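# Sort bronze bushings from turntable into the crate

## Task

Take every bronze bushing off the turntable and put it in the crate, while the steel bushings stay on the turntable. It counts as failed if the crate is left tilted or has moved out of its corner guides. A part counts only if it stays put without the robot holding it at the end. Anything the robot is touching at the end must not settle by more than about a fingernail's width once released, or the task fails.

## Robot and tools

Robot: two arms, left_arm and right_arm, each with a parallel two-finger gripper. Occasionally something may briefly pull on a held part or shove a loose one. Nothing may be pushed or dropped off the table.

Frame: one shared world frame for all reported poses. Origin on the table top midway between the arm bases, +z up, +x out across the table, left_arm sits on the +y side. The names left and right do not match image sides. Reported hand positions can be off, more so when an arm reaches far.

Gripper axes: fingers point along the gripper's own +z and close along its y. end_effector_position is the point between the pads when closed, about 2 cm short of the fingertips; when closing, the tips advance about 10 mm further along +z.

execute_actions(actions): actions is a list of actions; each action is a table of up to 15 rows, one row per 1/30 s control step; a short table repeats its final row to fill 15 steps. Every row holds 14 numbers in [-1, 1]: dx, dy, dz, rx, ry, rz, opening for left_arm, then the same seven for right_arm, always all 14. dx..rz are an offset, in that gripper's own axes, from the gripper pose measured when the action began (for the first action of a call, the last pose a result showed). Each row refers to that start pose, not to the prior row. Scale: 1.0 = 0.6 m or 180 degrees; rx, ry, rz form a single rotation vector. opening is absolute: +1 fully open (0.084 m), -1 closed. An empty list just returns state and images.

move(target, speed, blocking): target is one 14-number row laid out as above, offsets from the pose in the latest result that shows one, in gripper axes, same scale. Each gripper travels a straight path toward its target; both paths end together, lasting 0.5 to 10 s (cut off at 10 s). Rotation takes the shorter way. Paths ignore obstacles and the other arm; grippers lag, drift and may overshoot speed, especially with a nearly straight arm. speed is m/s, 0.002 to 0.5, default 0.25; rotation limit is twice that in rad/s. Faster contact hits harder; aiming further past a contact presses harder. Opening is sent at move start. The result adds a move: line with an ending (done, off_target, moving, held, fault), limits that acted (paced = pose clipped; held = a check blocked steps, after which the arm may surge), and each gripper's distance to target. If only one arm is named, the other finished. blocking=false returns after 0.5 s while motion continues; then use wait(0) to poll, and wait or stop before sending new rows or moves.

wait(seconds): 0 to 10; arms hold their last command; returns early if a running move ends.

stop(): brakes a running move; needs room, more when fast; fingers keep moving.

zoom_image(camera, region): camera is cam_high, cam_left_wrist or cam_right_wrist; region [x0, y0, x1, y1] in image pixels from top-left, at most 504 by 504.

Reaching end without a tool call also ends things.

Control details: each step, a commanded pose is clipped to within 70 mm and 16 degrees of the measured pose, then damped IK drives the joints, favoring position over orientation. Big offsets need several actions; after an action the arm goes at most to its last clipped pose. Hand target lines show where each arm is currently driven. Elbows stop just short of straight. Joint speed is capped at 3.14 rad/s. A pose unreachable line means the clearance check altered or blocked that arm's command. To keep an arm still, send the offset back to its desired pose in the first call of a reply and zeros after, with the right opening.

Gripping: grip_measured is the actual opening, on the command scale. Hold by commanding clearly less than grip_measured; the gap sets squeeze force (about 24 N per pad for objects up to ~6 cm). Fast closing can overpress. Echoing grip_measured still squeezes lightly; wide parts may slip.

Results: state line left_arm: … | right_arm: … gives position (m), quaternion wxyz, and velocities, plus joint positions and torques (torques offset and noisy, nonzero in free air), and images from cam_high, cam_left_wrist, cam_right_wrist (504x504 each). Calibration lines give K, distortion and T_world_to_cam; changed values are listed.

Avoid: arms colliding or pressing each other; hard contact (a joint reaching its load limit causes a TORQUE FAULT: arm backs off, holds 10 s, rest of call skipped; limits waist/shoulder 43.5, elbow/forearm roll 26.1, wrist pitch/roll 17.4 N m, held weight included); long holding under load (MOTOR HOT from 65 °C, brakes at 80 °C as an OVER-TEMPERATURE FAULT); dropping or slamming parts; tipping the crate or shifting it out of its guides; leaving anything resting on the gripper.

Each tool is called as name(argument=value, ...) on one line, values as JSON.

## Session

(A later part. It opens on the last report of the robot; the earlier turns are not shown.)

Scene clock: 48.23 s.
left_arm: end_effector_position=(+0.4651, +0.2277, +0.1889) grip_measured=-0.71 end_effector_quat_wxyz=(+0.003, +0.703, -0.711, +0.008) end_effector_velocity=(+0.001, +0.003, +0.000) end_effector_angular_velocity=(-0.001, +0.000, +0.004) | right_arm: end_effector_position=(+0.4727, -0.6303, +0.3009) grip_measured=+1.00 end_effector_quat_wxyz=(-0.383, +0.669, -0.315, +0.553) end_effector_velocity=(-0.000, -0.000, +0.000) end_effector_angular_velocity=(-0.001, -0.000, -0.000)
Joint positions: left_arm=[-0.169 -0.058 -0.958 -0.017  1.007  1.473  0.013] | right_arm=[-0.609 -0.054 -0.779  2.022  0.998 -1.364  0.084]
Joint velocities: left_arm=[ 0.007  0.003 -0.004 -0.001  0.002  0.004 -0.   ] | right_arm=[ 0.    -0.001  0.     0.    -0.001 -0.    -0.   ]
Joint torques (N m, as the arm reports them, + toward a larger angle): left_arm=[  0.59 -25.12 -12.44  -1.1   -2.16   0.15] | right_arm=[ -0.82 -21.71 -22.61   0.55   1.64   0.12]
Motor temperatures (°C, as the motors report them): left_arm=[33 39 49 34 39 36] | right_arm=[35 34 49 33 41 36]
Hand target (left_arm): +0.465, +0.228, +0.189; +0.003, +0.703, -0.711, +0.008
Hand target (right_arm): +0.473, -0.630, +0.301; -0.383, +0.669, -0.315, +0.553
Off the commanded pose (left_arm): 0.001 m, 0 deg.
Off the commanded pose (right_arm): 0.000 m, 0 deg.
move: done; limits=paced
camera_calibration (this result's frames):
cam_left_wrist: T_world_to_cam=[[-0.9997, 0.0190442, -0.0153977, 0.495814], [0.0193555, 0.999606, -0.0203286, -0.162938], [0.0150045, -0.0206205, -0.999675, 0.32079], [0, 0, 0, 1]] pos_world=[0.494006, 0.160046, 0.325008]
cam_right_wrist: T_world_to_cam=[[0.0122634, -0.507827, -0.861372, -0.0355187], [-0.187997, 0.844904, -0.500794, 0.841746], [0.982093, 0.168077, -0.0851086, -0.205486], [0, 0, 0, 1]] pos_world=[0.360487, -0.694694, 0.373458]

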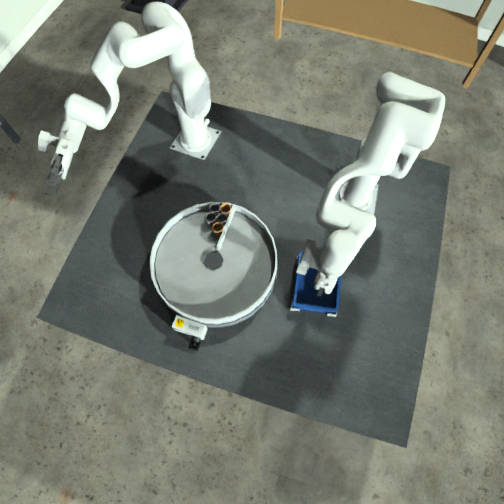

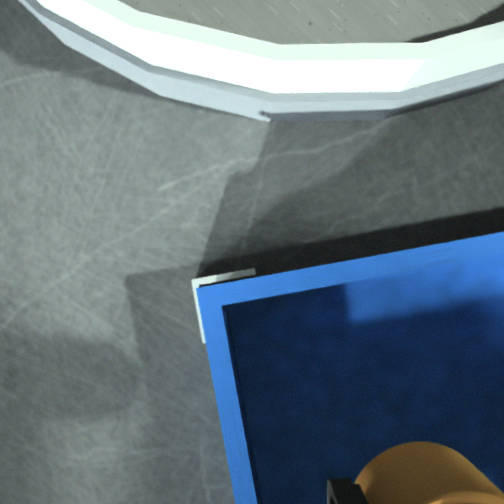

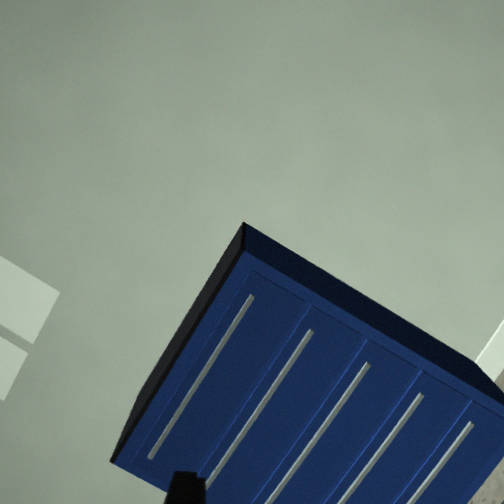

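Release and return to (.33,-.13,.22).

move(target=[0,0,0,0,0,0,-0.05,0,0,0,0,0,0,1])

move(target=[0.6,0.21,-0.05,0,0,0,-0.05,0,0,0,0,0,0,1], speed=0.4)

Scene clock: 58.17 s.
left_arm: end_effector_position=(+0.4651, +0.2277, +0.1889) grip_measured=-0.06 end_effector_quat_wxyz=(+0.003, +0.703, -0.711, +0.008) end_effector_velocity=(+0.000, -0.000, +0.000) end_effector_angular_velocity=(-0.000, -0.001, -0.001) | right_arm: end_effector_position=(+0.4727, -0.6303, +0.3009) grip_measured=+1.00 end_effector_quat_wxyz=(-0.383, +0.669, -0.315, +0.553) end_effector_velocity=(-0.000, +0.001, -0.000) end_effector_angular_velocity=(+0.001, +0.000, +0.002)
Joint positions: left_arm=[-0.169 -0.058 -0.958 -0.017  1.007  1.473  0.041] | right_arm=[-0.609 -0.054 -0.779  2.022  0.998 -1.364  0.084]
Joint velocities: left_arm=[-0.001 -0.    -0.     0.    -0.001 -0.     0.   ] | right_arm=[-0.     0.001  0.    -0.001  0.002  0.     0.   ]
Joint torques (N m, as the arm reports them, + toward a larger angle): left_arm=[  0.09 -24.78 -12.79  -0.94  -2.39  -0.09] | right_arm=[ -0.28 -21.54 -22.85   0.46   1.63   0.11]
Motor temperatures (°C, as the motors report them): left_arm=[33 39 49 34 39 36] | right_arm=[35 34 49 33 41 36]
Hand target (left_arm): +0.465, +0.228, +0.189; +0.003, +0.703, -0.711, +0.008
Hand target (right_arm): +0.473, -0.630, +0.301; -0.383, +0.669, -0.315, +0.553
Off the commanded pose (left_arm): 0.000 m, 0 deg.
Off the commanded pose (right_arm): 0.000 m, 0 deg.
move: done
camera_calibration (this result's frames):
cam_left_wrist: T_world_to_cam=[[-0.9997, 0.0190336, -0.0153989, 0.49582], [0.0193449, 0.999606, -0.0203301, -0.162939], [0.0150059, -0.0206219, -0.999675, 0.32079], [0, 0, 0, 1]] pos_world=[0.494009, 0.160053, 0.325008]
cam_right_wrist: T_world_to_cam=[[0.0122632, -0.507827, -0.861372, -0.0355185], [-0.187997, 0.844904, -0.500794, 0.841746], [0.982093, 0.168077, -0.0851087, -0.205486], [0, 0, 0, 1]] pos_world=[0.360487, -0.694694, 0.373458]

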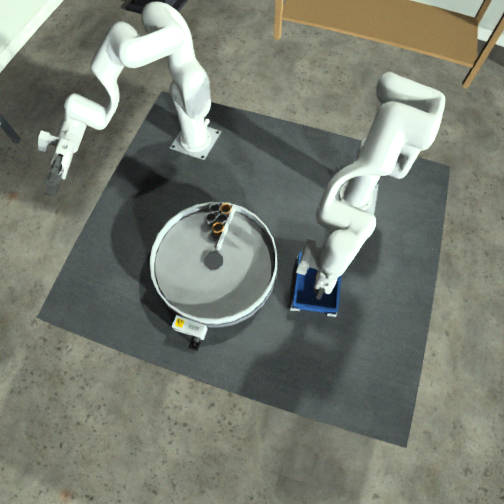

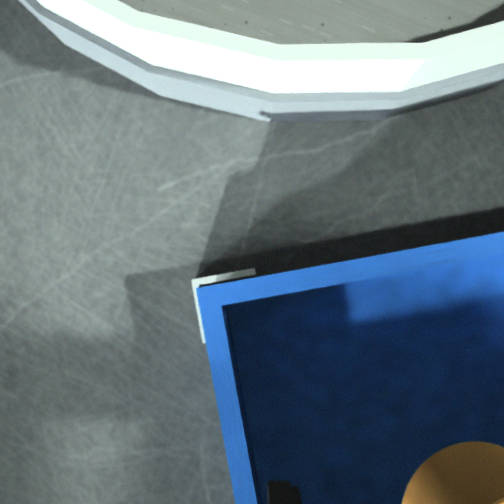

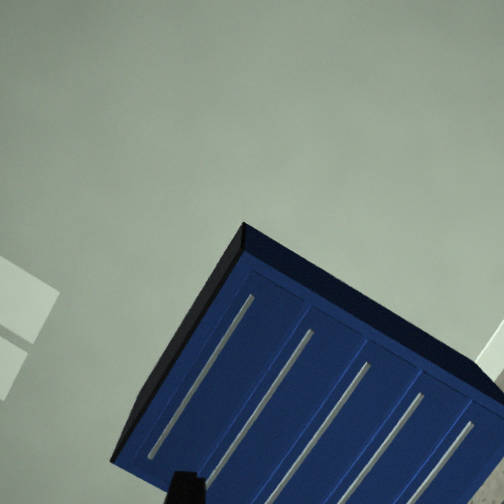

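Scene clock: 59.80 s.
left_arm: end_effector_position=(+0.3349, -0.1294, +0.2243) grip_measured=-0.06 end_effector_quat_wxyz=(+0.003, +0.703, -0.711, +0.009) end_effector_velocity=(-0.001, -0.002, -0.001) end_effector_angular_velocity=(+0.003, +0.001, -0.003) | right_arm: end_effector_position=(+0.4727, -0.6303, +0.3009) grip_measured=+1.00 end_effector_quat_wxyz=(-0.383, +0.669, -0.315, +0.553) end_effector_velocity=(-0.000, -0.000, +0.000) end_effector_angular_velocity=(-0.001, +0.000, -0.001)
Joint positions: left_arm=[-0.971  0.142 -1.299 -0.003  1.138  0.663  0.041] | right_arm=[-0.609 -0.054 -0.779  2.022  0.998 -1.364  0.084]
Joint velocities: left_arm=[-0.005  0.007 -0.008  0.001  0.004 -0.002  0.   ] | right_arm=[ 0.    -0.001  0.     0.    -0.001 -0.    -0.   ]
Joint torques (N m, as the arm reports them, + toward a larger angle): left_arm=[ -0.43 -30.84 -12.67  -1.17  -2.31   0.17] | right_arm=[ -0.59 -21.7  -22.89   0.77   1.58   0.18]
Motor temperatures (°C, as the motors report them): left_arm=[33 39 49 34 39 36] | right_arm=[35 34 50 33 41 36]
Hand target (left_arm): +0.335, -0.130, +0.224; +0.003, +0.703, -0.711, +0.009
Hand target (right_arm): +0.473, -0.630, +0.301; -0.383, +0.669, -0.315, +0.553
Off the commanded pose (left_arm): 0.001 m, 0 deg.
Off the commanded pose (right_arm): 0.000 m, 0 deg.
move: done; limits=paced
camera_calibration (this result's frames):
cam_left_wrist: T_world_to_cam=[[-0.999701, 0.018144, -0.0163956, 0.373093], [0.0184943, 0.999598, -0.0214742, 0.197784], [0.0159994, -0.021771, -0.999635, 0.350301], [0, 0, 0, 1]] pos_world=[0.363719, -0.196847, 0.360538]
cam_right_wrist: T_world_to_cam=[[0.0122633, -0.507827, -0.861372, -0.0355187], [-0.187997, 0.844904, -0.500794, 0.841746], [0.982093, 0.168077, -0.0851088, -0.205485], [0, 0, 0, 1]] pos_world=[0.360487, -0.694694, 0.373458]

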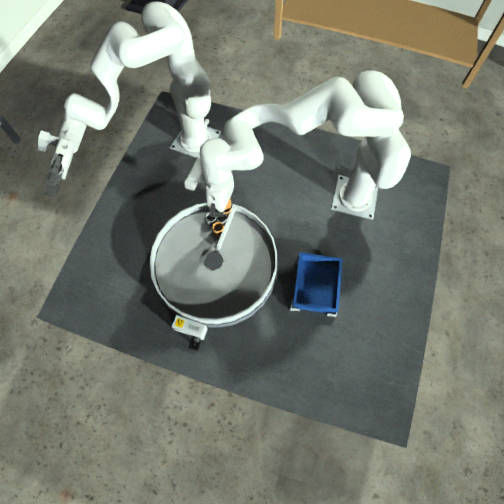

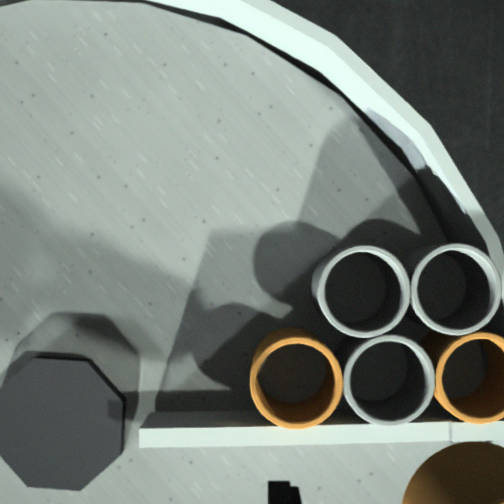

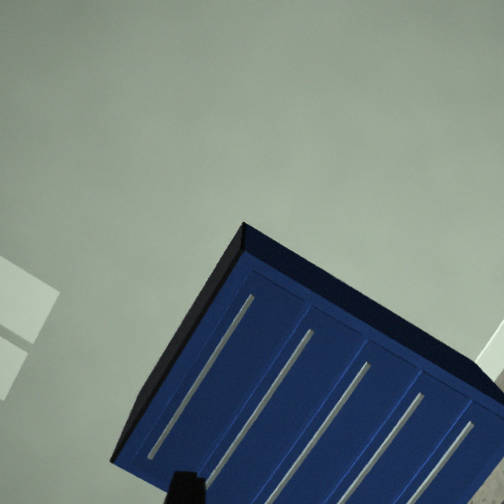

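move(target=[-0.6,-0.21,0.05,0,0,0,-1,0,0,0,0,0,0,1], speed=0.4)

execute_actions(actions=[[[0,0,0,0,0,0,1,0,0,0,0,0,0,1]],[[0,0,0.08,0,0,0,1,0,0,0,0,0,0,1],[0,0,0.08,0,0,0,1,0,0,0,0,0,0,1],[0,0,0.08,0,0,0,1,0,0,0,0,0,0,1],[0,0,0.08,0,0,0,1,0,0,0,0,0,0,1],[0,0,-0.05,0,0,0,1,0,0,0,0,0,0,1],[0,0,-0.05,0,0,0,1,0,0,0,0,0,0,1],[0,0,-0.05,0,0,0,1,0,0,0,0,0,0,1],[0,0,-0.05,0,0,0,1,0,0,0,0,0,0,1],[0,0,0.08,0,0,0,1,0,0,0,0,0,0,1],[0,0,0.08,0,0,0,1,0,0,0,0,0,0,1],[0,0,0.08,0,0,0,1,0,0,0,0,0,0,1],[0,0,-0.05,0,0,0,1,0,0,0,0,0,0,1]]])

Scene clock: 71.10 s.
left_arm: end_effector_position=(+0.4649, +0.2276, +0.1890) grip_measured=-0.71 end_effector_quat_wxyz=(+0.003, +0.703, -0.711, +0.009) end_effector_velocity=(+0.002, +0.003, +0.000) end_effector_angular_velocity=(-0.001, +0.001, +0.002) | right_arm: end_effector_position=(+0.4727, -0.6303, +0.3009) grip_measured=+1.00 end_effector_quat_wxyz=(-0.383, +0.669, -0.315, +0.553) end_effector_velocity=(+0.000, -0.000, +0.000) end_effector_angular_velocity=(-0.001, -0.001, -0.001)
Joint positions: left_arm=[-0.169 -0.059 -0.957 -0.017  1.006  1.473  0.013] | right_arm=[-0.609 -0.054 -0.779  2.022  0.998 -1.364  0.084]
Joint velocities: left_arm=[ 0.008  0.004 -0.005 -0.001  0.001  0.007  0.   ] | right_arm=[-0.    -0.     0.     0.002  0.    -0.002  0.   ]
Joint torques (N m, as the arm reports them, + toward a larger angle): left_arm=[ -0.18 -24.63 -12.58  -0.97  -2.31   0.33] | right_arm=[ -0.55 -21.57 -22.74   0.36   1.58   0.14]
Motor temperatures (°C, as the motors report them): left_arm=[33 39 50 34 39 36] | right_arm=[35 34 50 33 41 36]
Hand target (left_arm): +0.465, +0.228, +0.189; +0.003, +0.703, -0.711, +0.008
Hand target (right_arm): +0.473, -0.630, +0.301; -0.383, +0.669, -0.315, +0.553
Off the commanded pose (left_arm): 0.001 m, 0 deg.
Off the commanded pose (right_arm): 0.000 m, 0 deg.
move: done; limits=paced
camera_calibration (this result's frames):
cam_left_wrist: T_world_to_cam=[[-0.999691, 0.0191853, -0.0158103, 0.495714], [0.0195078, 0.999599, -0.0205049, -0.162924], [0.0154105, -0.020807, -0.999665, 0.320753], [0, 0, 0, 1]] pos_world=[0.493796, 0.160022, 0.325142]
cam_right_wrist: T_world_to_cam=[[0.0122633, -0.507827, -0.861372, -0.0355187], [-0.187997, 0.844904, -0.500794, 0.841746], [0.982093, 0.168077, -0.0851088, -0.205485], [0, 0, 0, 1]] pos_world=[0.360487, -0.694694, 0.373458]

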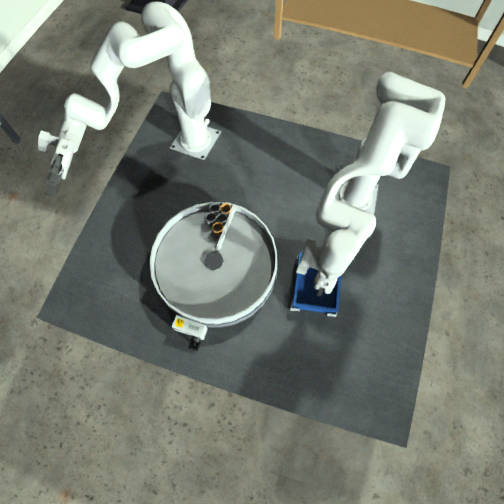

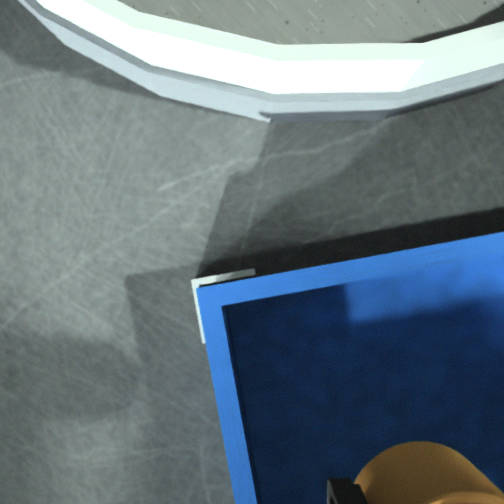

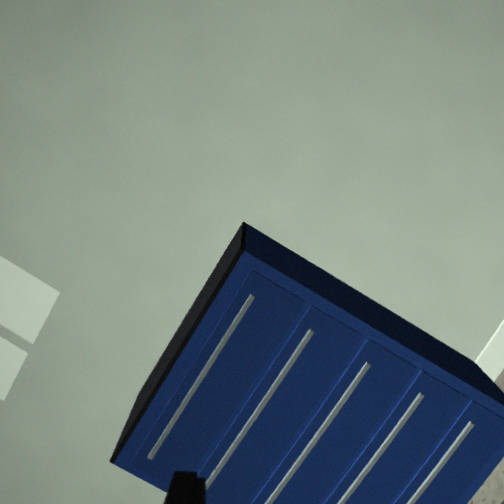

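Scene clock: 72.10 s.
left_arm: end_effector_position=(+0.4673, +0.2275, +0.1883) grip_measured=+1.00 end_effector_quat_wxyz=(-0.001, +0.703, -0.711, +0.013) end_effector_velocity=(-0.121, +0.017, -0.209) end_effector_angular_velocity=(+0.067, +0.511, +0.002) | right_arm: end_effector_position=(+0.4727, -0.6303, +0.3009) grip_measured=+1.00 end_effector_quat_wxyz=(-0.383, +0.669, -0.315, +0.553) end_effector_velocity=(-0.000, +0.000, -0.001) end_effector_angular_velocity=(+0.002, +0.001, +0.001)
Joint positions: left_arm=[-0.169 -0.059 -0.953 -0.017  0.991  1.473  0.084] | right_arm=[-0.609 -0.054 -0.779  2.022  0.998 -1.364  0.084]
Joint velocities: left_arm=[ 0.004  0.217  0.262  0.007  0.037 -0.002 -0.   ] | right_arm=[-0.     0.001  0.001 -0.001  0.001  0.001  0.   ]
Joint torques (N m, as the arm reports them, + toward a larger angle): left_arm=[  0.93 -41.2  -18.84  -1.12  -2.08   0.1 ] | right_arm=[ -0.7  -21.55 -22.76   0.5    1.56   0.26]
Motor temperatures (°C, as the motors report them): left_arm=[33 39 50 34 39 36] | right_arm=[35 34 50 33 41 36]
Hand target (left_arm): +0.465, +0.228, +0.218; +0.001, +0.703, -0.711, +0.010
Hand target (right_arm): +0.473, -0.630, +0.301; -0.383, +0.669, -0.315, +0.553
Off the commanded pose (left_arm): 0.031 m, 1 deg.
Off the commanded pose (right_arm): 0.000 m, 0 deg.
camera_calibration (this result's frames):
cam_left_wrist: T_world_to_cam=[[-0.999465, 0.0187591, -0.026787, 0.500112], [0.0193335, 0.999585, -0.0213459, -0.162607], [0.0263755, -0.0218524, -0.999413, 0.315094], [0, 0, 0, 1]] pos_world=[0.494678, 0.160044, 0.324835]
cam_right_wrist: T_world_to_cam=[[0.0122631, -0.507827, -0.861372, -0.0355187], [-0.187997, 0.844904, -0.500794, 0.841746], [0.982093, 0.168077, -0.085109, -0.205485], [0, 0, 0, 1]] pos_world=[0.360487, -0.694694, 0.373458]

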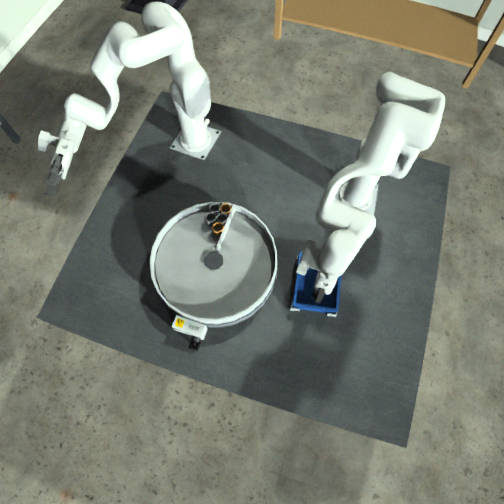

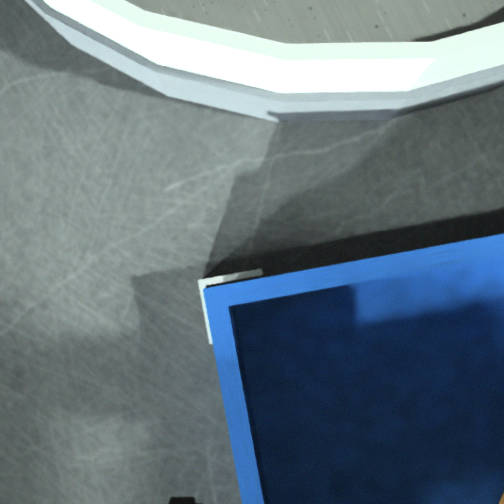

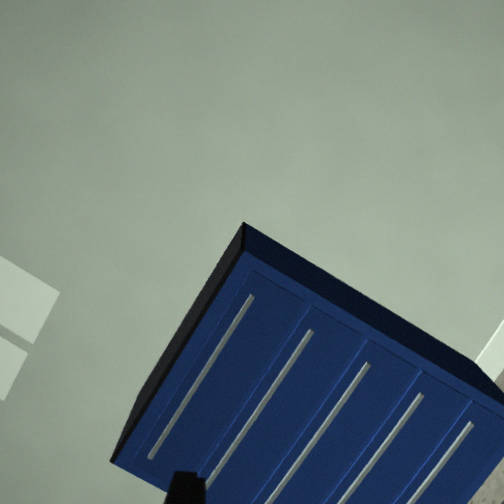

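move(target=[0,0,-0.03,0,0,0,-0.3,0,0,0,0,0,0,1])

Scene clock: 77.83 s.
left_arm: end_effector_position=(+0.4669, +0.2278, +0.2065) grip_measured=-0.32 end_effector_quat_wxyz=(-0.001, +0.703, -0.711, +0.013) end_effector_velocity=(+0.001, -0.000, -0.000) end_effector_angular_velocity=(-0.000, -0.004, -0.000) | right_arm: end_effector_position=(+0.4727, -0.6303, +0.3009) grip_measured=+1.00 end_effector_quat_wxyz=(-0.383, +0.669, -0.315, +0.553) end_effector_velocity=(+0.000, +0.000, +0.000) end_effector_angular_velocity=(+0.001, -0.002, +0.001)
Joint positions: left_arm=[-0.168 -0.08  -0.984 -0.017  1.043  1.473  0.03 ] | right_arm=[-0.609 -0.054 -0.779  2.022  0.998 -1.364  0.084]
Joint velocities: left_arm=[-0.     0.001  0.001  0.    -0.006 -0.    -0.   ] | right_arm=[ 0.    -0.     0.     0.     0.002  0.     0.   ]
Joint torques (N m, as the arm reports them, + toward a larger angle): left_arm=[  0.2  -25.21 -12.89  -1.06  -2.46   0.06] | right_arm=[ -0.58 -21.89 -23.05   0.44   1.63   0.25]
Motor temperatures (°C, as the motors report them): left_arm=[33 38 50 34 39 36] | right_arm=[35 34 50 33 41 36]
Hand target (left_arm): +0.467, +0.228, +0.206; -0.001, +0.703, -0.711, +0.013
Hand target (right_arm): +0.473, -0.630, +0.301; -0.383, +0.669, -0.315, +0.553
Off the commanded pose (left_arm): 0.000 m, 0 deg.
Off the commanded pose (right_arm): 0.000 m, 0 deg.
move: done
camera_calibration (this result's frames):
cam_left_wrist: T_world_to_cam=[[-0.999463, 0.0186872, -0.0269244, 0.500291], [0.0192638, 0.999587, -0.0213162, -0.16253], [0.0265149, -0.0218234, -0.99941, 0.333225], [0, 0, 0, 1]] pos_world=[0.494317, 0.160386, 0.343034]
cam_right_wrist: T_world_to_cam=[[0.012263, -0.507827, -0.861372, -0.0355189], [-0.187998, 0.844903, -0.500794, 0.841746], [0.982093, 0.168077, -0.0851092, -0.205485], [0, 0, 0, 1]] pos_world=[0.360487, -0.694694, 0.373458]

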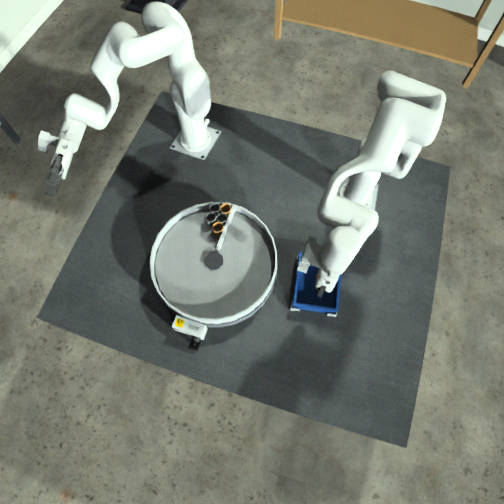

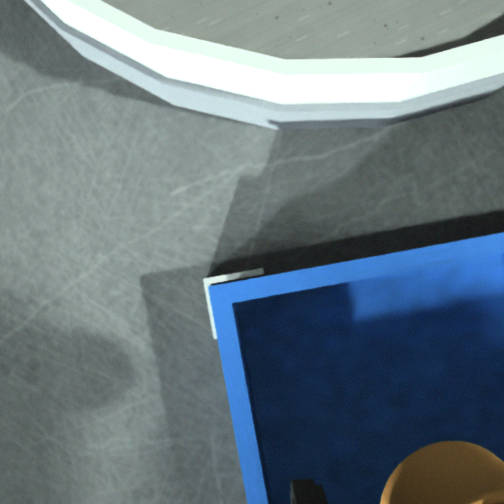

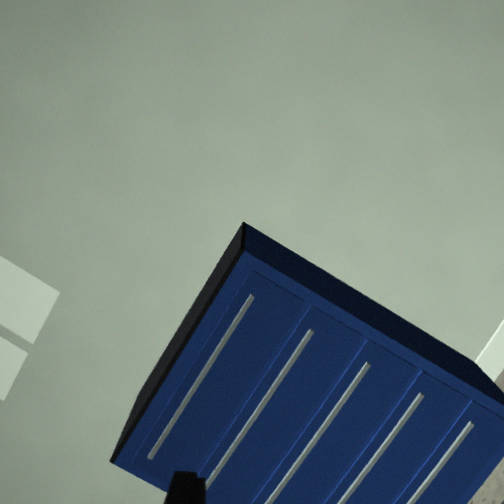

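execute_actions(actions=[])

Scene clock: 91.13 s.
left_arm: end_effector_position=(+0.4669, +0.2279, +0.2063) grip_measured=-0.32 end_effector_quat_wxyz=(-0.001, +0.703, -0.711, +0.013) end_effector_velocity=(-0.000, +0.001, -0.000) end_effector_angular_velocity=(+0.000, +0.000, +0.001) | right_arm: end_effector_position=(+0.4727, -0.6303, +0.3009) grip_measured=+1.00 end_effector_quat_wxyz=(-0.383, +0.669, -0.315, +0.553) end_effector_velocity=(+0.000, +0.000, +0.000) end_effector_angular_velocity=(-0.000, -0.001, +0.000)
Joint positions: left_arm=[-0.168 -0.079 -0.984 -0.017  1.042  1.473  0.03 ] | right_arm=[-0.609 -0.054 -0.779  2.022  0.998 -1.364  0.084]
Joint velocities: left_arm=[ 0.001  0.     0.001  0.    -0.    -0.    -0.   ] | right_arm=[-0.    -0.    -0.     0.001  0.001 -0.001  0.   ]
Joint torques (N m, as the arm reports them, + toward a larger angle): left_arm=[  0.59 -25.04 -12.52  -0.9   -2.32   0.14] | right_arm=[ -0.35 -21.5  -23.03   0.69   1.66   0.22]
Motor temperatures (°C, as the motors report them): left_arm=[33 38 50 34 39 36] | right_arm=[35 34 50 33 41 36]
Hand target (left_arm): +0.467, +0.228, +0.206; -0.001, +0.703, -0.711, +0.013
Hand target (right_arm): +0.473, -0.630, +0.301; -0.383, +0.669, -0.315, +0.553
Off the commanded pose (left_arm): 0.000 m, 0 deg.
Off the commanded pose (right_arm): 0.000 m, 0 deg.
camera_calibration (this result's frames):
cam_left_wrist: T_world_to_cam=[[-0.999466, 0.018687, -0.0267875, 0.500226], [0.0192601, 0.999588, -0.0212997, -0.162539], [0.0263784, -0.0218043, -0.999414, 0.333078], [0, 0, 0, 1]] pos_world=[0.494304, 0.160387, 0.342821]
cam_right_wrist: T_world_to_cam=[[0.012263, -0.507827, -0.861372, -0.0355188], [-0.187998, 0.844904, -0.500794, 0.841746], [0.982093, 0.168077, -0.0851092, -0.205485], [0, 0, 0, 1]] pos_world=[0.360487, -0.694694, 0.373458]

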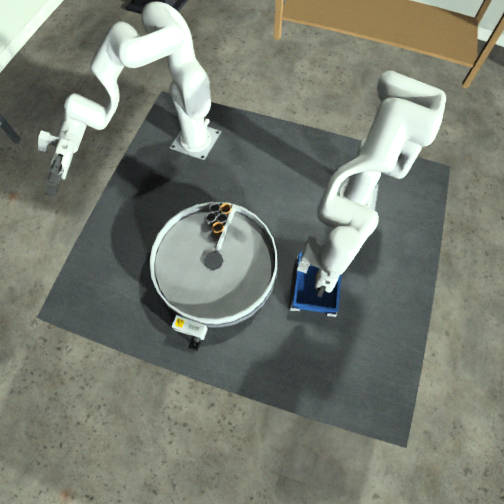

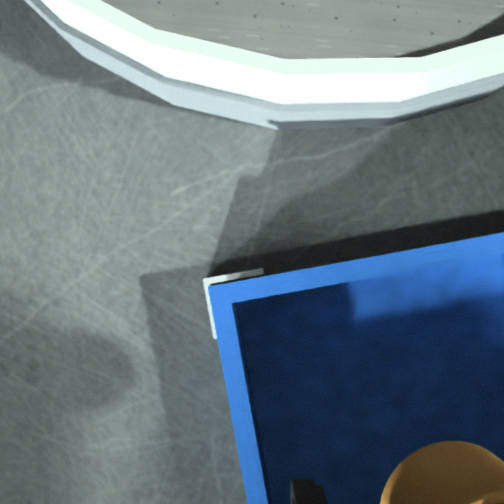

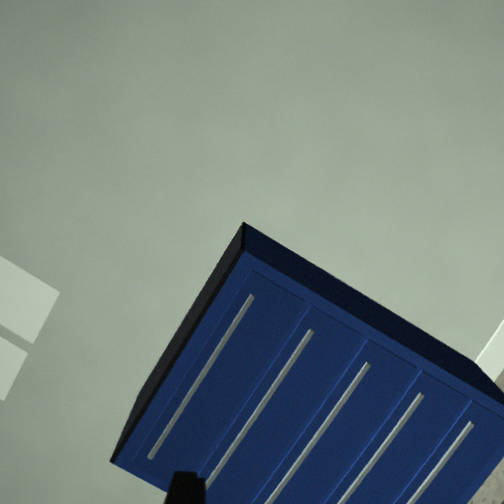

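execute_actions(actions=[[[0,0,0.1,0,0,0,-0.3,0,0,0,0,0,0,1],[0,0,0.1,0,0,0,-0.3,0,0,0,0,0,0,1],[0,0,0.1,0,0,0,-0.3,0,0,0,0,0,0,1],[0,0,0.1,0,0,0,-0.3,0,0,0,0,0,0,1],[0,0,0.1,0,0,0,-0.3,0,0,0,0,0,0,1],[0,0,0.1,0,0,0,-0.3,0,0,0,0,0,0,1],[0,0,-0.05,0,0,0,-0.3,0,0,0,0,0,0,1]],[[0,0,0.1,0,0,0,-0.3,0,0,0,0,0,0,1],[0,0,0.1,0,0,0,-0.3,0,0,0,0,0,0,1],[0,0,0.1,0,0,0,-0.3,0,0,0,0,0,0,1],[0,0,0.1,0,0,0,-0.3,0,0,0,0,0,0,1],[0,0,0.1,0,0,0,-0.3,0,0,0,0,0,0,1],[0,0,0.1,0,0,0,-0.3,0,0,0,0,0,0,1],[0,0,-0.05,0,0,0,-0.3,0,0,0,0,0,0,1]],[[0,0,0,0,0,0,-0.3,0,0,0,0,0,0,1]]])

Scene clock: 101.77 s.
left_arm: end_effector_position=(+0.4727, +0.2279, +0.2540) grip_measured=-0.32 end_effector_quat_wxyz=(-0.017, +0.703, -0.711, +0.033) end_effector_velocity=(+0.000, -0.000, +0.000) end_effector_angular_velocity=(-0.000, -0.002, +0.001) | right_arm: end_effector_position=(+0.4727, -0.6303, +0.3009) grip_measured=+1.00 end_effector_quat_wxyz=(-0.383, +0.669, -0.315, +0.553) end_effector_velocity=(-0.000, +0.000, -0.001) end_effector_angular_velocity=(-0.000, +0.001, +0.001)
Joint positions: left_arm=[-0.167 -0.138 -1.048 -0.016  1.112  1.472  0.03 ] | right_arm=[-0.609 -0.054 -0.779  2.022  0.998 -1.364  0.084]
Joint velocities: left_arm=[ 0.    -0.001  0.001  0.    -0.002 -0.001 -0.   ] | right_arm=[-0.     0.001  0.001 -0.001  0.    -0.     0.   ]
Joint torques (N m, as the arm reports them, + toward a larger angle): left_arm=[  0.04 -23.42 -12.62  -1.31  -2.67   0.06] | right_arm=[ -0.48 -21.2  -23.02   0.51   1.62   0.32]
Motor temperatures (°C, as the motors report them): left_arm=[33 38 50 34 39 36] | right_arm=[35 34 50 33 41 36]
Hand target (left_arm): +0.473, +0.228, +0.254; -0.018, +0.703, -0.711, +0.033
Hand target (right_arm): +0.473, -0.630, +0.301; -0.383, +0.669, -0.315, +0.553
Off the commanded pose (left_arm): 0.000 m, 0 deg.
Off the commanded pose (right_arm): 0.000 m, 0 deg.
camera_calibration (this result's frames):
cam_left_wrist: T_world_to_cam=[[-0.996744, 0.0174931, -0.0787132, 0.519431], [0.019605, 0.999466, -0.0261381, -0.160593], [0.0782139, -0.0275961, -0.996555, 0.356668], [0, 0, 0, 1]] pos_world=[0.492992, 0.161264, 0.392127]
cam_right_wrist: T_world_to_cam=[[0.0122632, -0.507827, -0.861372, -0.0355188], [-0.187998, 0.844903, -0.500794, 0.841746], [0.982093, 0.168077, -0.0851092, -0.205485], [0, 0, 0, 1]] pos_world=[0.360487, -0.694694, 0.373458]

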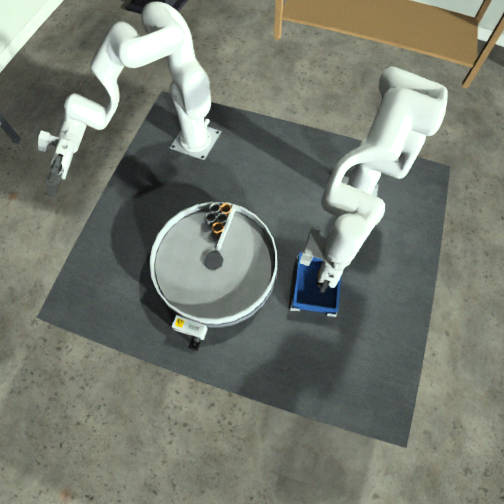

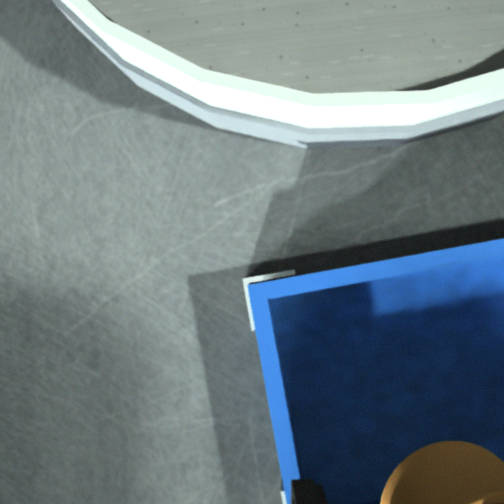

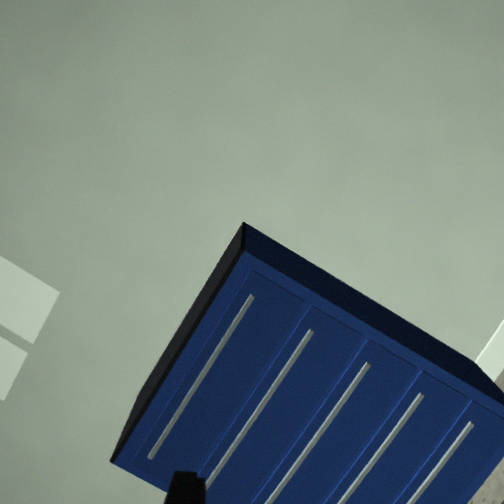

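move(target=[0,0.02,0.27,0,0,0,-1,0,0,0,0,0,0,1], speed=0.15)

move(target=[0,0,0.05,0,0,0,-1,0,0,0,0,0,0,1], speed=0.03)

Scene clock: 109.27 s.
left_arm: end_effector_position=(+0.4728, +0.2239, +0.0922) grip_measured=-0.71 end_effector_quat_wxyz=(-0.018, +0.702, -0.711, +0.034) end_effector_velocity=(-0.002, -0.001, -0.004) end_effector_angular_velocity=(+0.001, +0.005, -0.001) | right_arm: end_effector_position=(+0.4727, -0.6303, +0.3009) grip_measured=+1.00 end_effector_quat_wxyz=(-0.383, +0.669, -0.315, +0.553) end_effector_velocity=(-0.000, -0.000, -0.000) end_effector_angular_velocity=(+0.002, +0.000, -0.001)
Joint positions: left_arm=[-0.177  0.088 -0.801 -0.023  0.639  1.474  0.013] | right_arm=[-0.609 -0.054 -0.779  2.022  0.998 -1.364  0.084]
Joint velocities: left_arm=[-0.002  0.006  0.003  0.    -0.005 -0.001 -0.   ] | right_arm=[-0.    -0.     0.     0.001  0.     0.002  0.   ]
Joint torques (N m, as the arm reports them, + toward a larger angle): left_arm=[  1.19 -26.48 -10.66  -1.28  -2.54   0.15] | right_arm=[ -0.84 -21.69 -22.76   0.52   1.61   0.16]
Motor temperatures (°C, as the motors report them): left_arm=[33 38 50 34 40 36] | right_arm=[35 34 50 33 41 36]
Hand target (left_arm): +0.473, +0.224, +0.092; -0.017, +0.702, -0.711, +0.033
Hand target (right_arm): +0.473, -0.630, +0.301; -0.383, +0.669, -0.315, +0.553
Off the commanded pose (left_arm): 0.001 m, 0 deg.
Off the commanded pose (right_arm): 0.000 m, 0 deg.
move: done
camera_calibration (this result's frames):
cam_left_wrist: T_world_to_cam=[[-0.996649, 0.0180462, -0.0797865, 0.506848], [0.0202369, 0.999438, -0.0267348, -0.161076], [0.0792591, -0.0282599, -0.996453, 0.194991], [0, 0, 0, 1]] pos_world=[0.492954, 0.157349, 0.230433]
cam_right_wrist: T_world_to_cam=[[0.0122631, -0.507827, -0.861372, -0.0355189], [-0.187998, 0.844903, -0.500794, 0.841746], [0.982093, 0.168078, -0.0851093, -0.205485], [0, 0, 0, 1]] pos_world=[0.360487, -0.694694, 0.373458]

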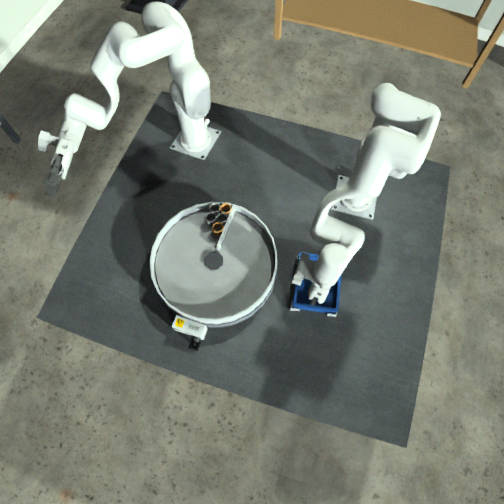

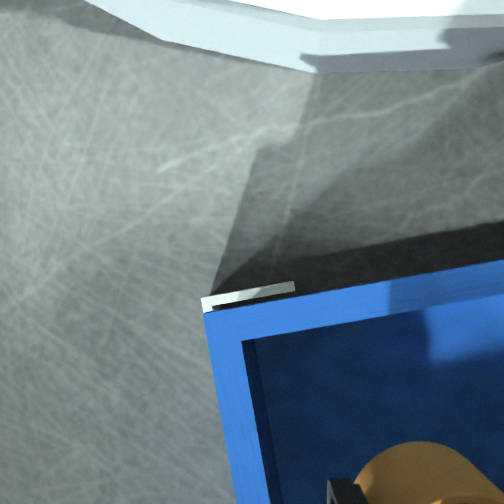

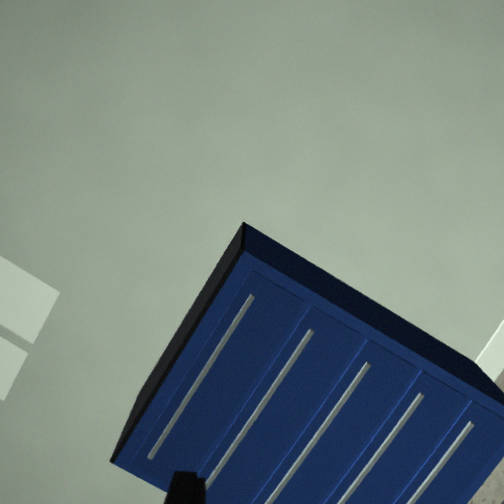

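Scene clock: 110.57 s.
left_arm: end_effector_position=(+0.4751, +0.2231, +0.0626) grip_measured=-0.71 end_effector_quat_wxyz=(-0.018, +0.702, -0.711, +0.034) end_effector_velocity=(+0.001, -0.001, -0.000) end_effector_angular_velocity=(-0.001, -0.004, +0.000) | right_arm: end_effector_position=(+0.4727, -0.6303, +0.3009) grip_measured=+1.00 end_effector_quat_wxyz=(-0.383, +0.669, -0.315, +0.553) end_effector_velocity=(+0.000, +0.000, +0.001) end_effector_angular_velocity=(+0.002, -0.002, -0.001)
Joint positions: left_arm=[-0.179  0.163 -0.792 -0.026  0.554  1.476  0.013] | right_arm=[-0.609 -0.054 -0.779  2.022  0.998 -1.364  0.084]
Joint velocities: left_arm=[-0.001  0.003 -0.002 -0.    -0.006 -0.001  0.   ] | right_arm=[-0.    -0.001  0.     0.002  0.001  0.001  0.   ]
Joint torques (N m, as the arm reports them, + toward a larger angle): left_arm=[  0.77 -28.13 -10.52  -1.24  -2.23   0.05] | right_arm=[ -0.71 -21.45 -22.83   0.51   1.66   0.18]
Motor temperatures (°C, as the motors report them): left_arm=[33 38 50 34 40 36] | right_arm=[35 34 50 33 41 36]
Hand target (left_arm): +0.475, +0.223, +0.062; -0.017, +0.702, -0.711, +0.034
Hand target (right_arm): +0.473, -0.630, +0.301; -0.383, +0.669, -0.315, +0.553
Off the commanded pose (left_arm): 0.000 m, 0 deg.
Off the commanded pose (right_arm): 0.000 m, 0 deg.
move: done
camera_calibration (this result's frames):
cam_left_wrist: T_world_to_cam=[[-0.996637, 0.0181191, -0.0799126, 0.506727], [0.020324, 0.999432, -0.0268645, -0.161178], [0.0793805, -0.0283983, -0.99644, 0.165179], [0, 0, 0, 1]] pos_world=[0.495187, 0.156596, 0.200755]
cam_right_wrist: T_world_to_cam=[[0.0122631, -0.507827, -0.861372, -0.035519], [-0.187998, 0.844903, -0.500794, 0.841746], [0.982093, 0.168078, -0.0851095, -0.205485], [0, 0, 0, 1]] pos_world=[0.360487, -0.694694, 0.373458]

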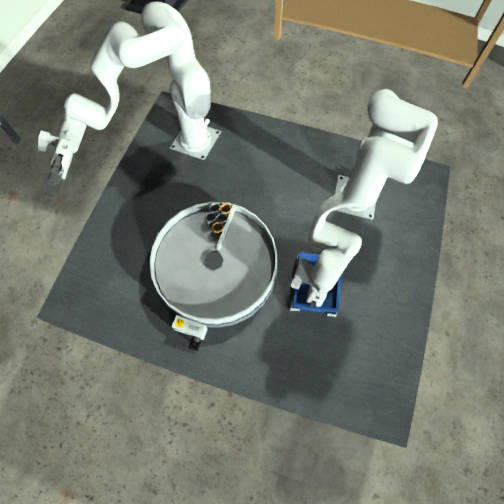

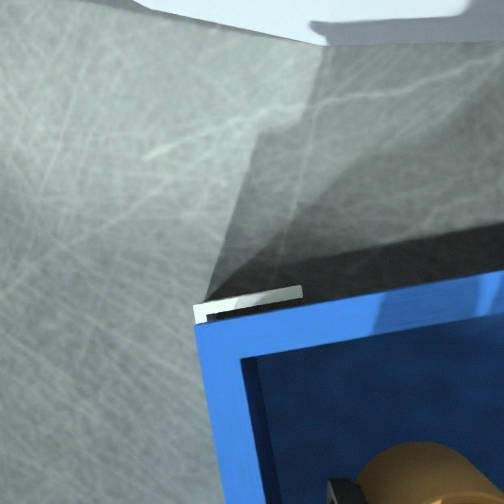

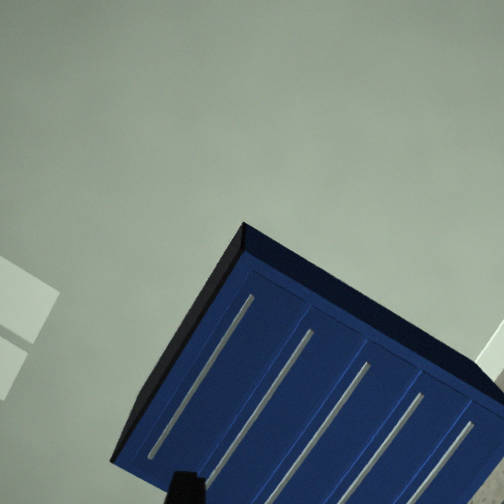

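move(target=[0,0,0.035,0,0,0,-1,0,0,0,0,0,0,1], speed=0.03)

Scene clock: 114.40 s.
left_arm: end_effector_position=(+0.4786, +0.2224, +0.0439) grip_measured=-0.71 end_effector_quat_wxyz=(-0.019, +0.702, -0.711, +0.036) end_effector_velocity=(+0.001, +0.000, -0.002) end_effector_angular_velocity=(-0.000, -0.001, +0.001) | right_arm: end_effector_position=(+0.4727, -0.6303, +0.3009) grip_measured=+1.00 end_effector_quat_wxyz=(-0.383, +0.669, -0.315, +0.553) end_effector_velocity=(+0.000, +0.000, +0.000) end_effector_angular_velocity=(-0.002, -0.001, +0.003)
Joint positions: left_arm=[-0.18   0.218 -0.794 -0.029  0.496  1.478  0.013] | right_arm=[-0.609 -0.054 -0.779  2.022  0.998 -1.364  0.084]
Joint velocities: left_arm=[ 0.001  0.006 -0.001 -0.    -0.006 -0.     0.   ] | right_arm=[ 0.     0.    -0.001 -0.001  0.002 -0.002 -0.   ]
Joint torques (N m, as the arm reports them, + toward a larger angle): left_arm=[  0.55 -18.61  -6.44  -1.31  -1.34   0.01] | right_arm=[ -0.77 -21.94 -22.91   0.43   1.68   0.06]
Motor temperatures (°C, as the motors report them): left_arm=[33 38 49 34 40 36] | right_arm=[35 34 50 33 41 36]
Hand target (left_arm): +0.477, +0.223, +0.042; -0.017, +0.702, -0.711, +0.034
Hand target (right_arm): +0.473, -0.630, +0.301; -0.383, +0.669, -0.315, +0.553
Off the commanded pose (left_arm): 0.003 m, 0 deg.
Off the commanded pose (right_arm): 0.000 m, 0 deg.
move: done
camera_calibration (this result's frames):
cam_left_wrist: T_world_to_cam=[[-0.996157, 0.0181129, -0.0856914, 0.508836], [0.0205418, 0.999409, -0.0275479, -0.161037], [0.0851418, -0.0292022, -0.995941, 0.143681], [0, 0, 0, 1]] pos_world=[0.497955, 0.155921, 0.182264]
cam_right_wrist: T_world_to_cam=[[0.0122631, -0.507827, -0.861372, -0.0355189], [-0.187998, 0.844903, -0.500794, 0.841746], [0.982093, 0.168078, -0.0851094, -0.205485], [0, 0, 0, 1]] pos_world=[0.360487, -0.694694, 0.373458]

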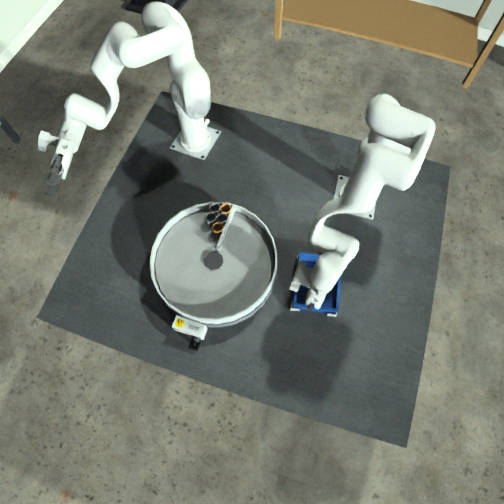

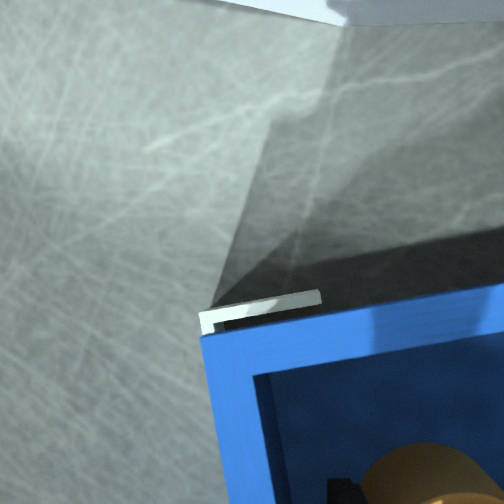

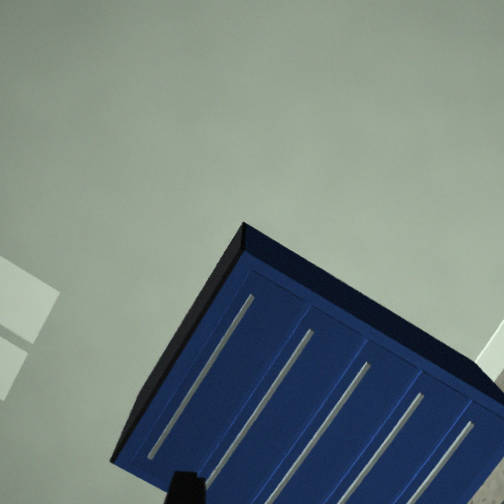

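Contact. Open modestly and lift slowly.

move(target=[0,0,-0.003,0,0,0,-0.45,0,0,0,0,0,0,1], speed=0.02)

move(target=[0,0,-0.1,0,0,0,-0.45,0,0,0,0,0,0,1], speed=0.04)

Scene clock: 120.63 s.
left_arm: end_effector_position=(+0.4782, +0.2225, +0.0453) grip_measured=-0.47 end_effector_quat_wxyz=(-0.019, +0.702, -0.711, +0.036) end_effector_velocity=(+0.002, -0.000, +0.002) end_effector_angular_velocity=(-0.001, -0.005, +0.001) | right_arm: end_effector_position=(+0.4727, -0.6303, +0.3009) grip_measured=+1.00 end_effector_quat_wxyz=(-0.383, +0.669, -0.315, +0.553) end_effector_velocity=(-0.000, +0.000, -0.000) end_effector_angular_velocity=(-0.001, +0.001, +0.001)
Joint positions: left_arm=[-0.18   0.213 -0.794 -0.029  0.501  1.478  0.024] | right_arm=[-0.609 -0.054 -0.779  2.022  0.998 -1.364  0.084]
Joint velocities: left_arm=[-0.    -0.003 -0.002 -0.    -0.001 -0.001 -0.   ] | right_arm=[-0.     0.     0.    -0.001 -0.    -0.001 -0.   ]
Joint torques (N m, as the arm reports them, + toward a larger angle): left_arm=[  0.35 -28.5  -10.14  -1.11  -2.56   0.14] | right_arm=[ -0.55 -21.57 -22.87   0.64   1.62   0.15]
Motor temperatures (°C, as the motors report them): left_arm=[33 38 47 34 40 36] | right_arm=[35 34 50 33 41 36]
Hand target (left_arm): +0.479, +0.222, +0.046; -0.019, +0.702, -0.711, +0.036
Hand target (right_arm): +0.473, -0.630, +0.301; -0.383, +0.669, -0.315, +0.553
Off the commanded pose (left_arm): 0.000 m, 0 deg.
Off the commanded pose (right_arm): 0.000 m, 0 deg.
move: done
camera_calibration (this result's frames):
cam_left_wrist: T_world_to_cam=[[-0.996237, 0.0181089, -0.0847584, 0.508501], [0.0205016, 0.999413, -0.0274443, -0.161064], [0.0842117, -0.0290787, -0.996024, 0.145577], [0, 0, 0, 1]] pos_world=[0.497631, 0.155994, 0.183678]
cam_right_wrist: T_world_to_cam=[[0.0122632, -0.507827, -0.861372, -0.0355189], [-0.187998, 0.844903, -0.500794, 0.841746], [0.982093, 0.168078, -0.0851094, -0.205485], [0, 0, 0, 1]] pos_world=[0.360487, -0.694694, 0.373458]

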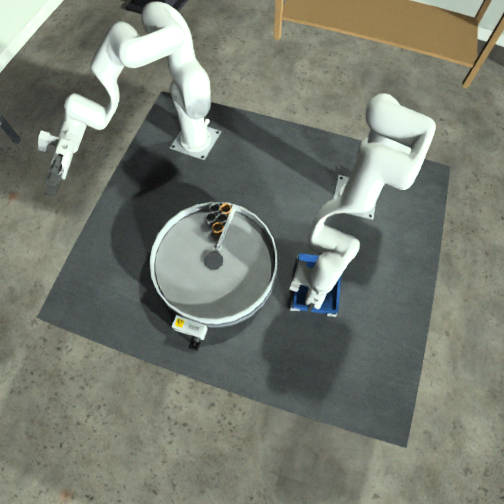

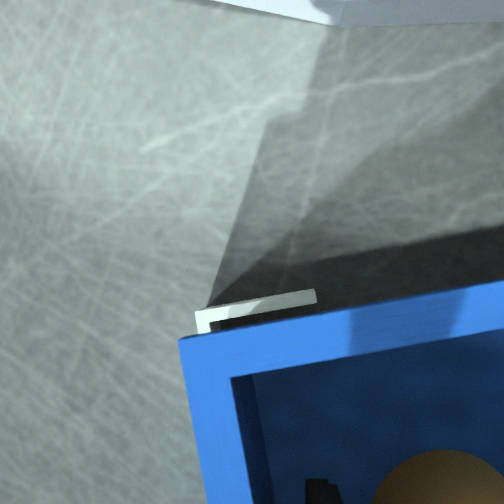

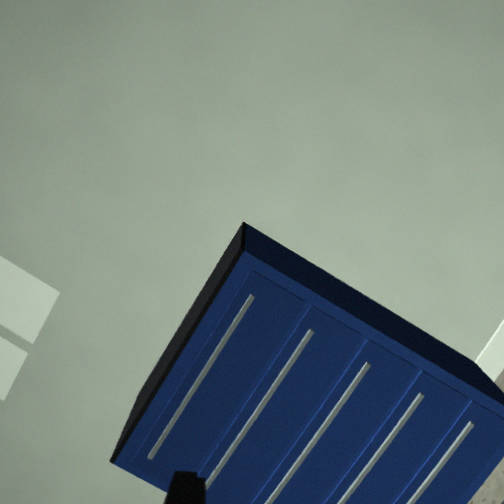

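Scene clock: 122.47 s.
left_arm: end_effector_position=(+0.4734, +0.2240, +0.1048) grip_measured=-0.47 end_effector_quat_wxyz=(-0.019, +0.702, -0.711, +0.035) end_effector_velocity=(-0.001, +0.000, +0.001) end_effector_angular_velocity=(+0.000, +0.002, -0.000) | right_arm: end_effector_position=(+0.4727, -0.6303, +0.3009) grip_measured=+1.00 end_effector_quat_wxyz=(-0.383, +0.669, -0.315, +0.553) end_effector_velocity=(+0.000, +0.000, -0.000) end_effector_angular_velocity=(+0.000, -0.000, +0.001)
Joint positions: left_arm=[-0.177  0.06  -0.808 -0.022  0.669  1.473  0.024] | right_arm=[-0.609 -0.054 -0.779  2.022  0.998 -1.364  0.084]
Joint velocities: left_arm=[ 0.    -0.002 -0.001  0.     0.005  0.    -0.   ] | right_arm=[ 0.     0.001 -0.    -0.     0.001  0.     0.   ]
Joint torques (N m, as the arm reports them, + toward a larger angle): left_arm=[  0.89 -25.95 -11.22  -1.12  -2.55  -0.01] | right_arm=[ -1.09 -21.66 -22.72   0.37   1.52   0.22]
Motor temperatures (°C, as the motors report them): left_arm=[33 38 47 34 40 36] | right_arm=[35 34 50 33 41 36]
Hand target (left_arm): +0.473, +0.224, +0.105; -0.019, +0.702, -0.711, +0.036
Hand target (right_arm): +0.473, -0.630, +0.301; -0.383, +0.669, -0.315, +0.553
Off the commanded pose (left_arm): 0.000 m, 0 deg.
Off the commanded pose (right_arm): 0.000 m, 0 deg.
move: done
camera_calibration (this result's frames):
cam_left_wrist: T_world_to_cam=[[-0.996267, 0.0179673, -0.084438, 0.508705], [0.0203273, 0.999424, -0.0271733, -0.160862], [0.0839011, -0.0287883, -0.996058, 0.205373], [0, 0, 0, 1]] pos_world=[0.492845, 0.157542, 0.243146]
cam_right_wrist: T_world_to_cam=[[0.0122632, -0.507827, -0.861372, -0.0355189], [-0.187999, 0.844903, -0.500794, 0.841746], [0.982093, 0.168078, -0.0851095, -0.205485], [0, 0, 0, 1]] pos_world=[0.360488, -0.694694, 0.373458]

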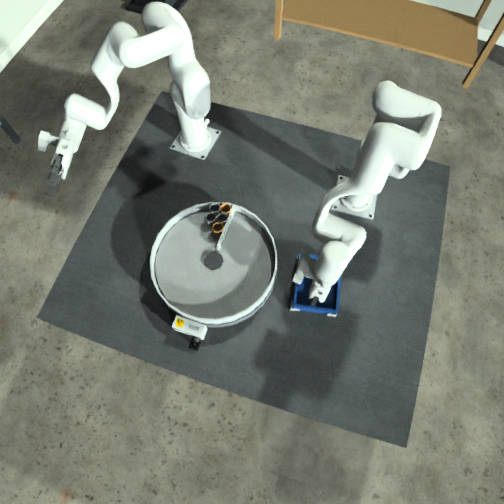

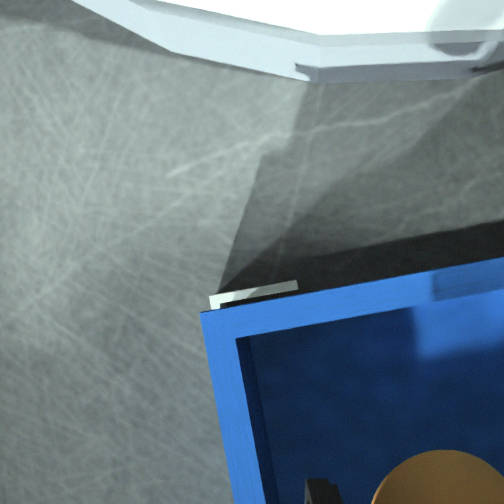

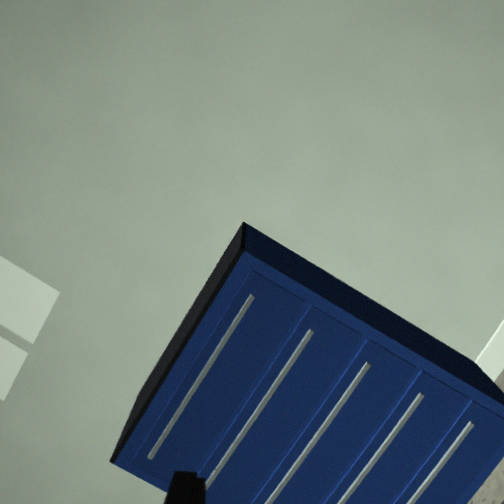

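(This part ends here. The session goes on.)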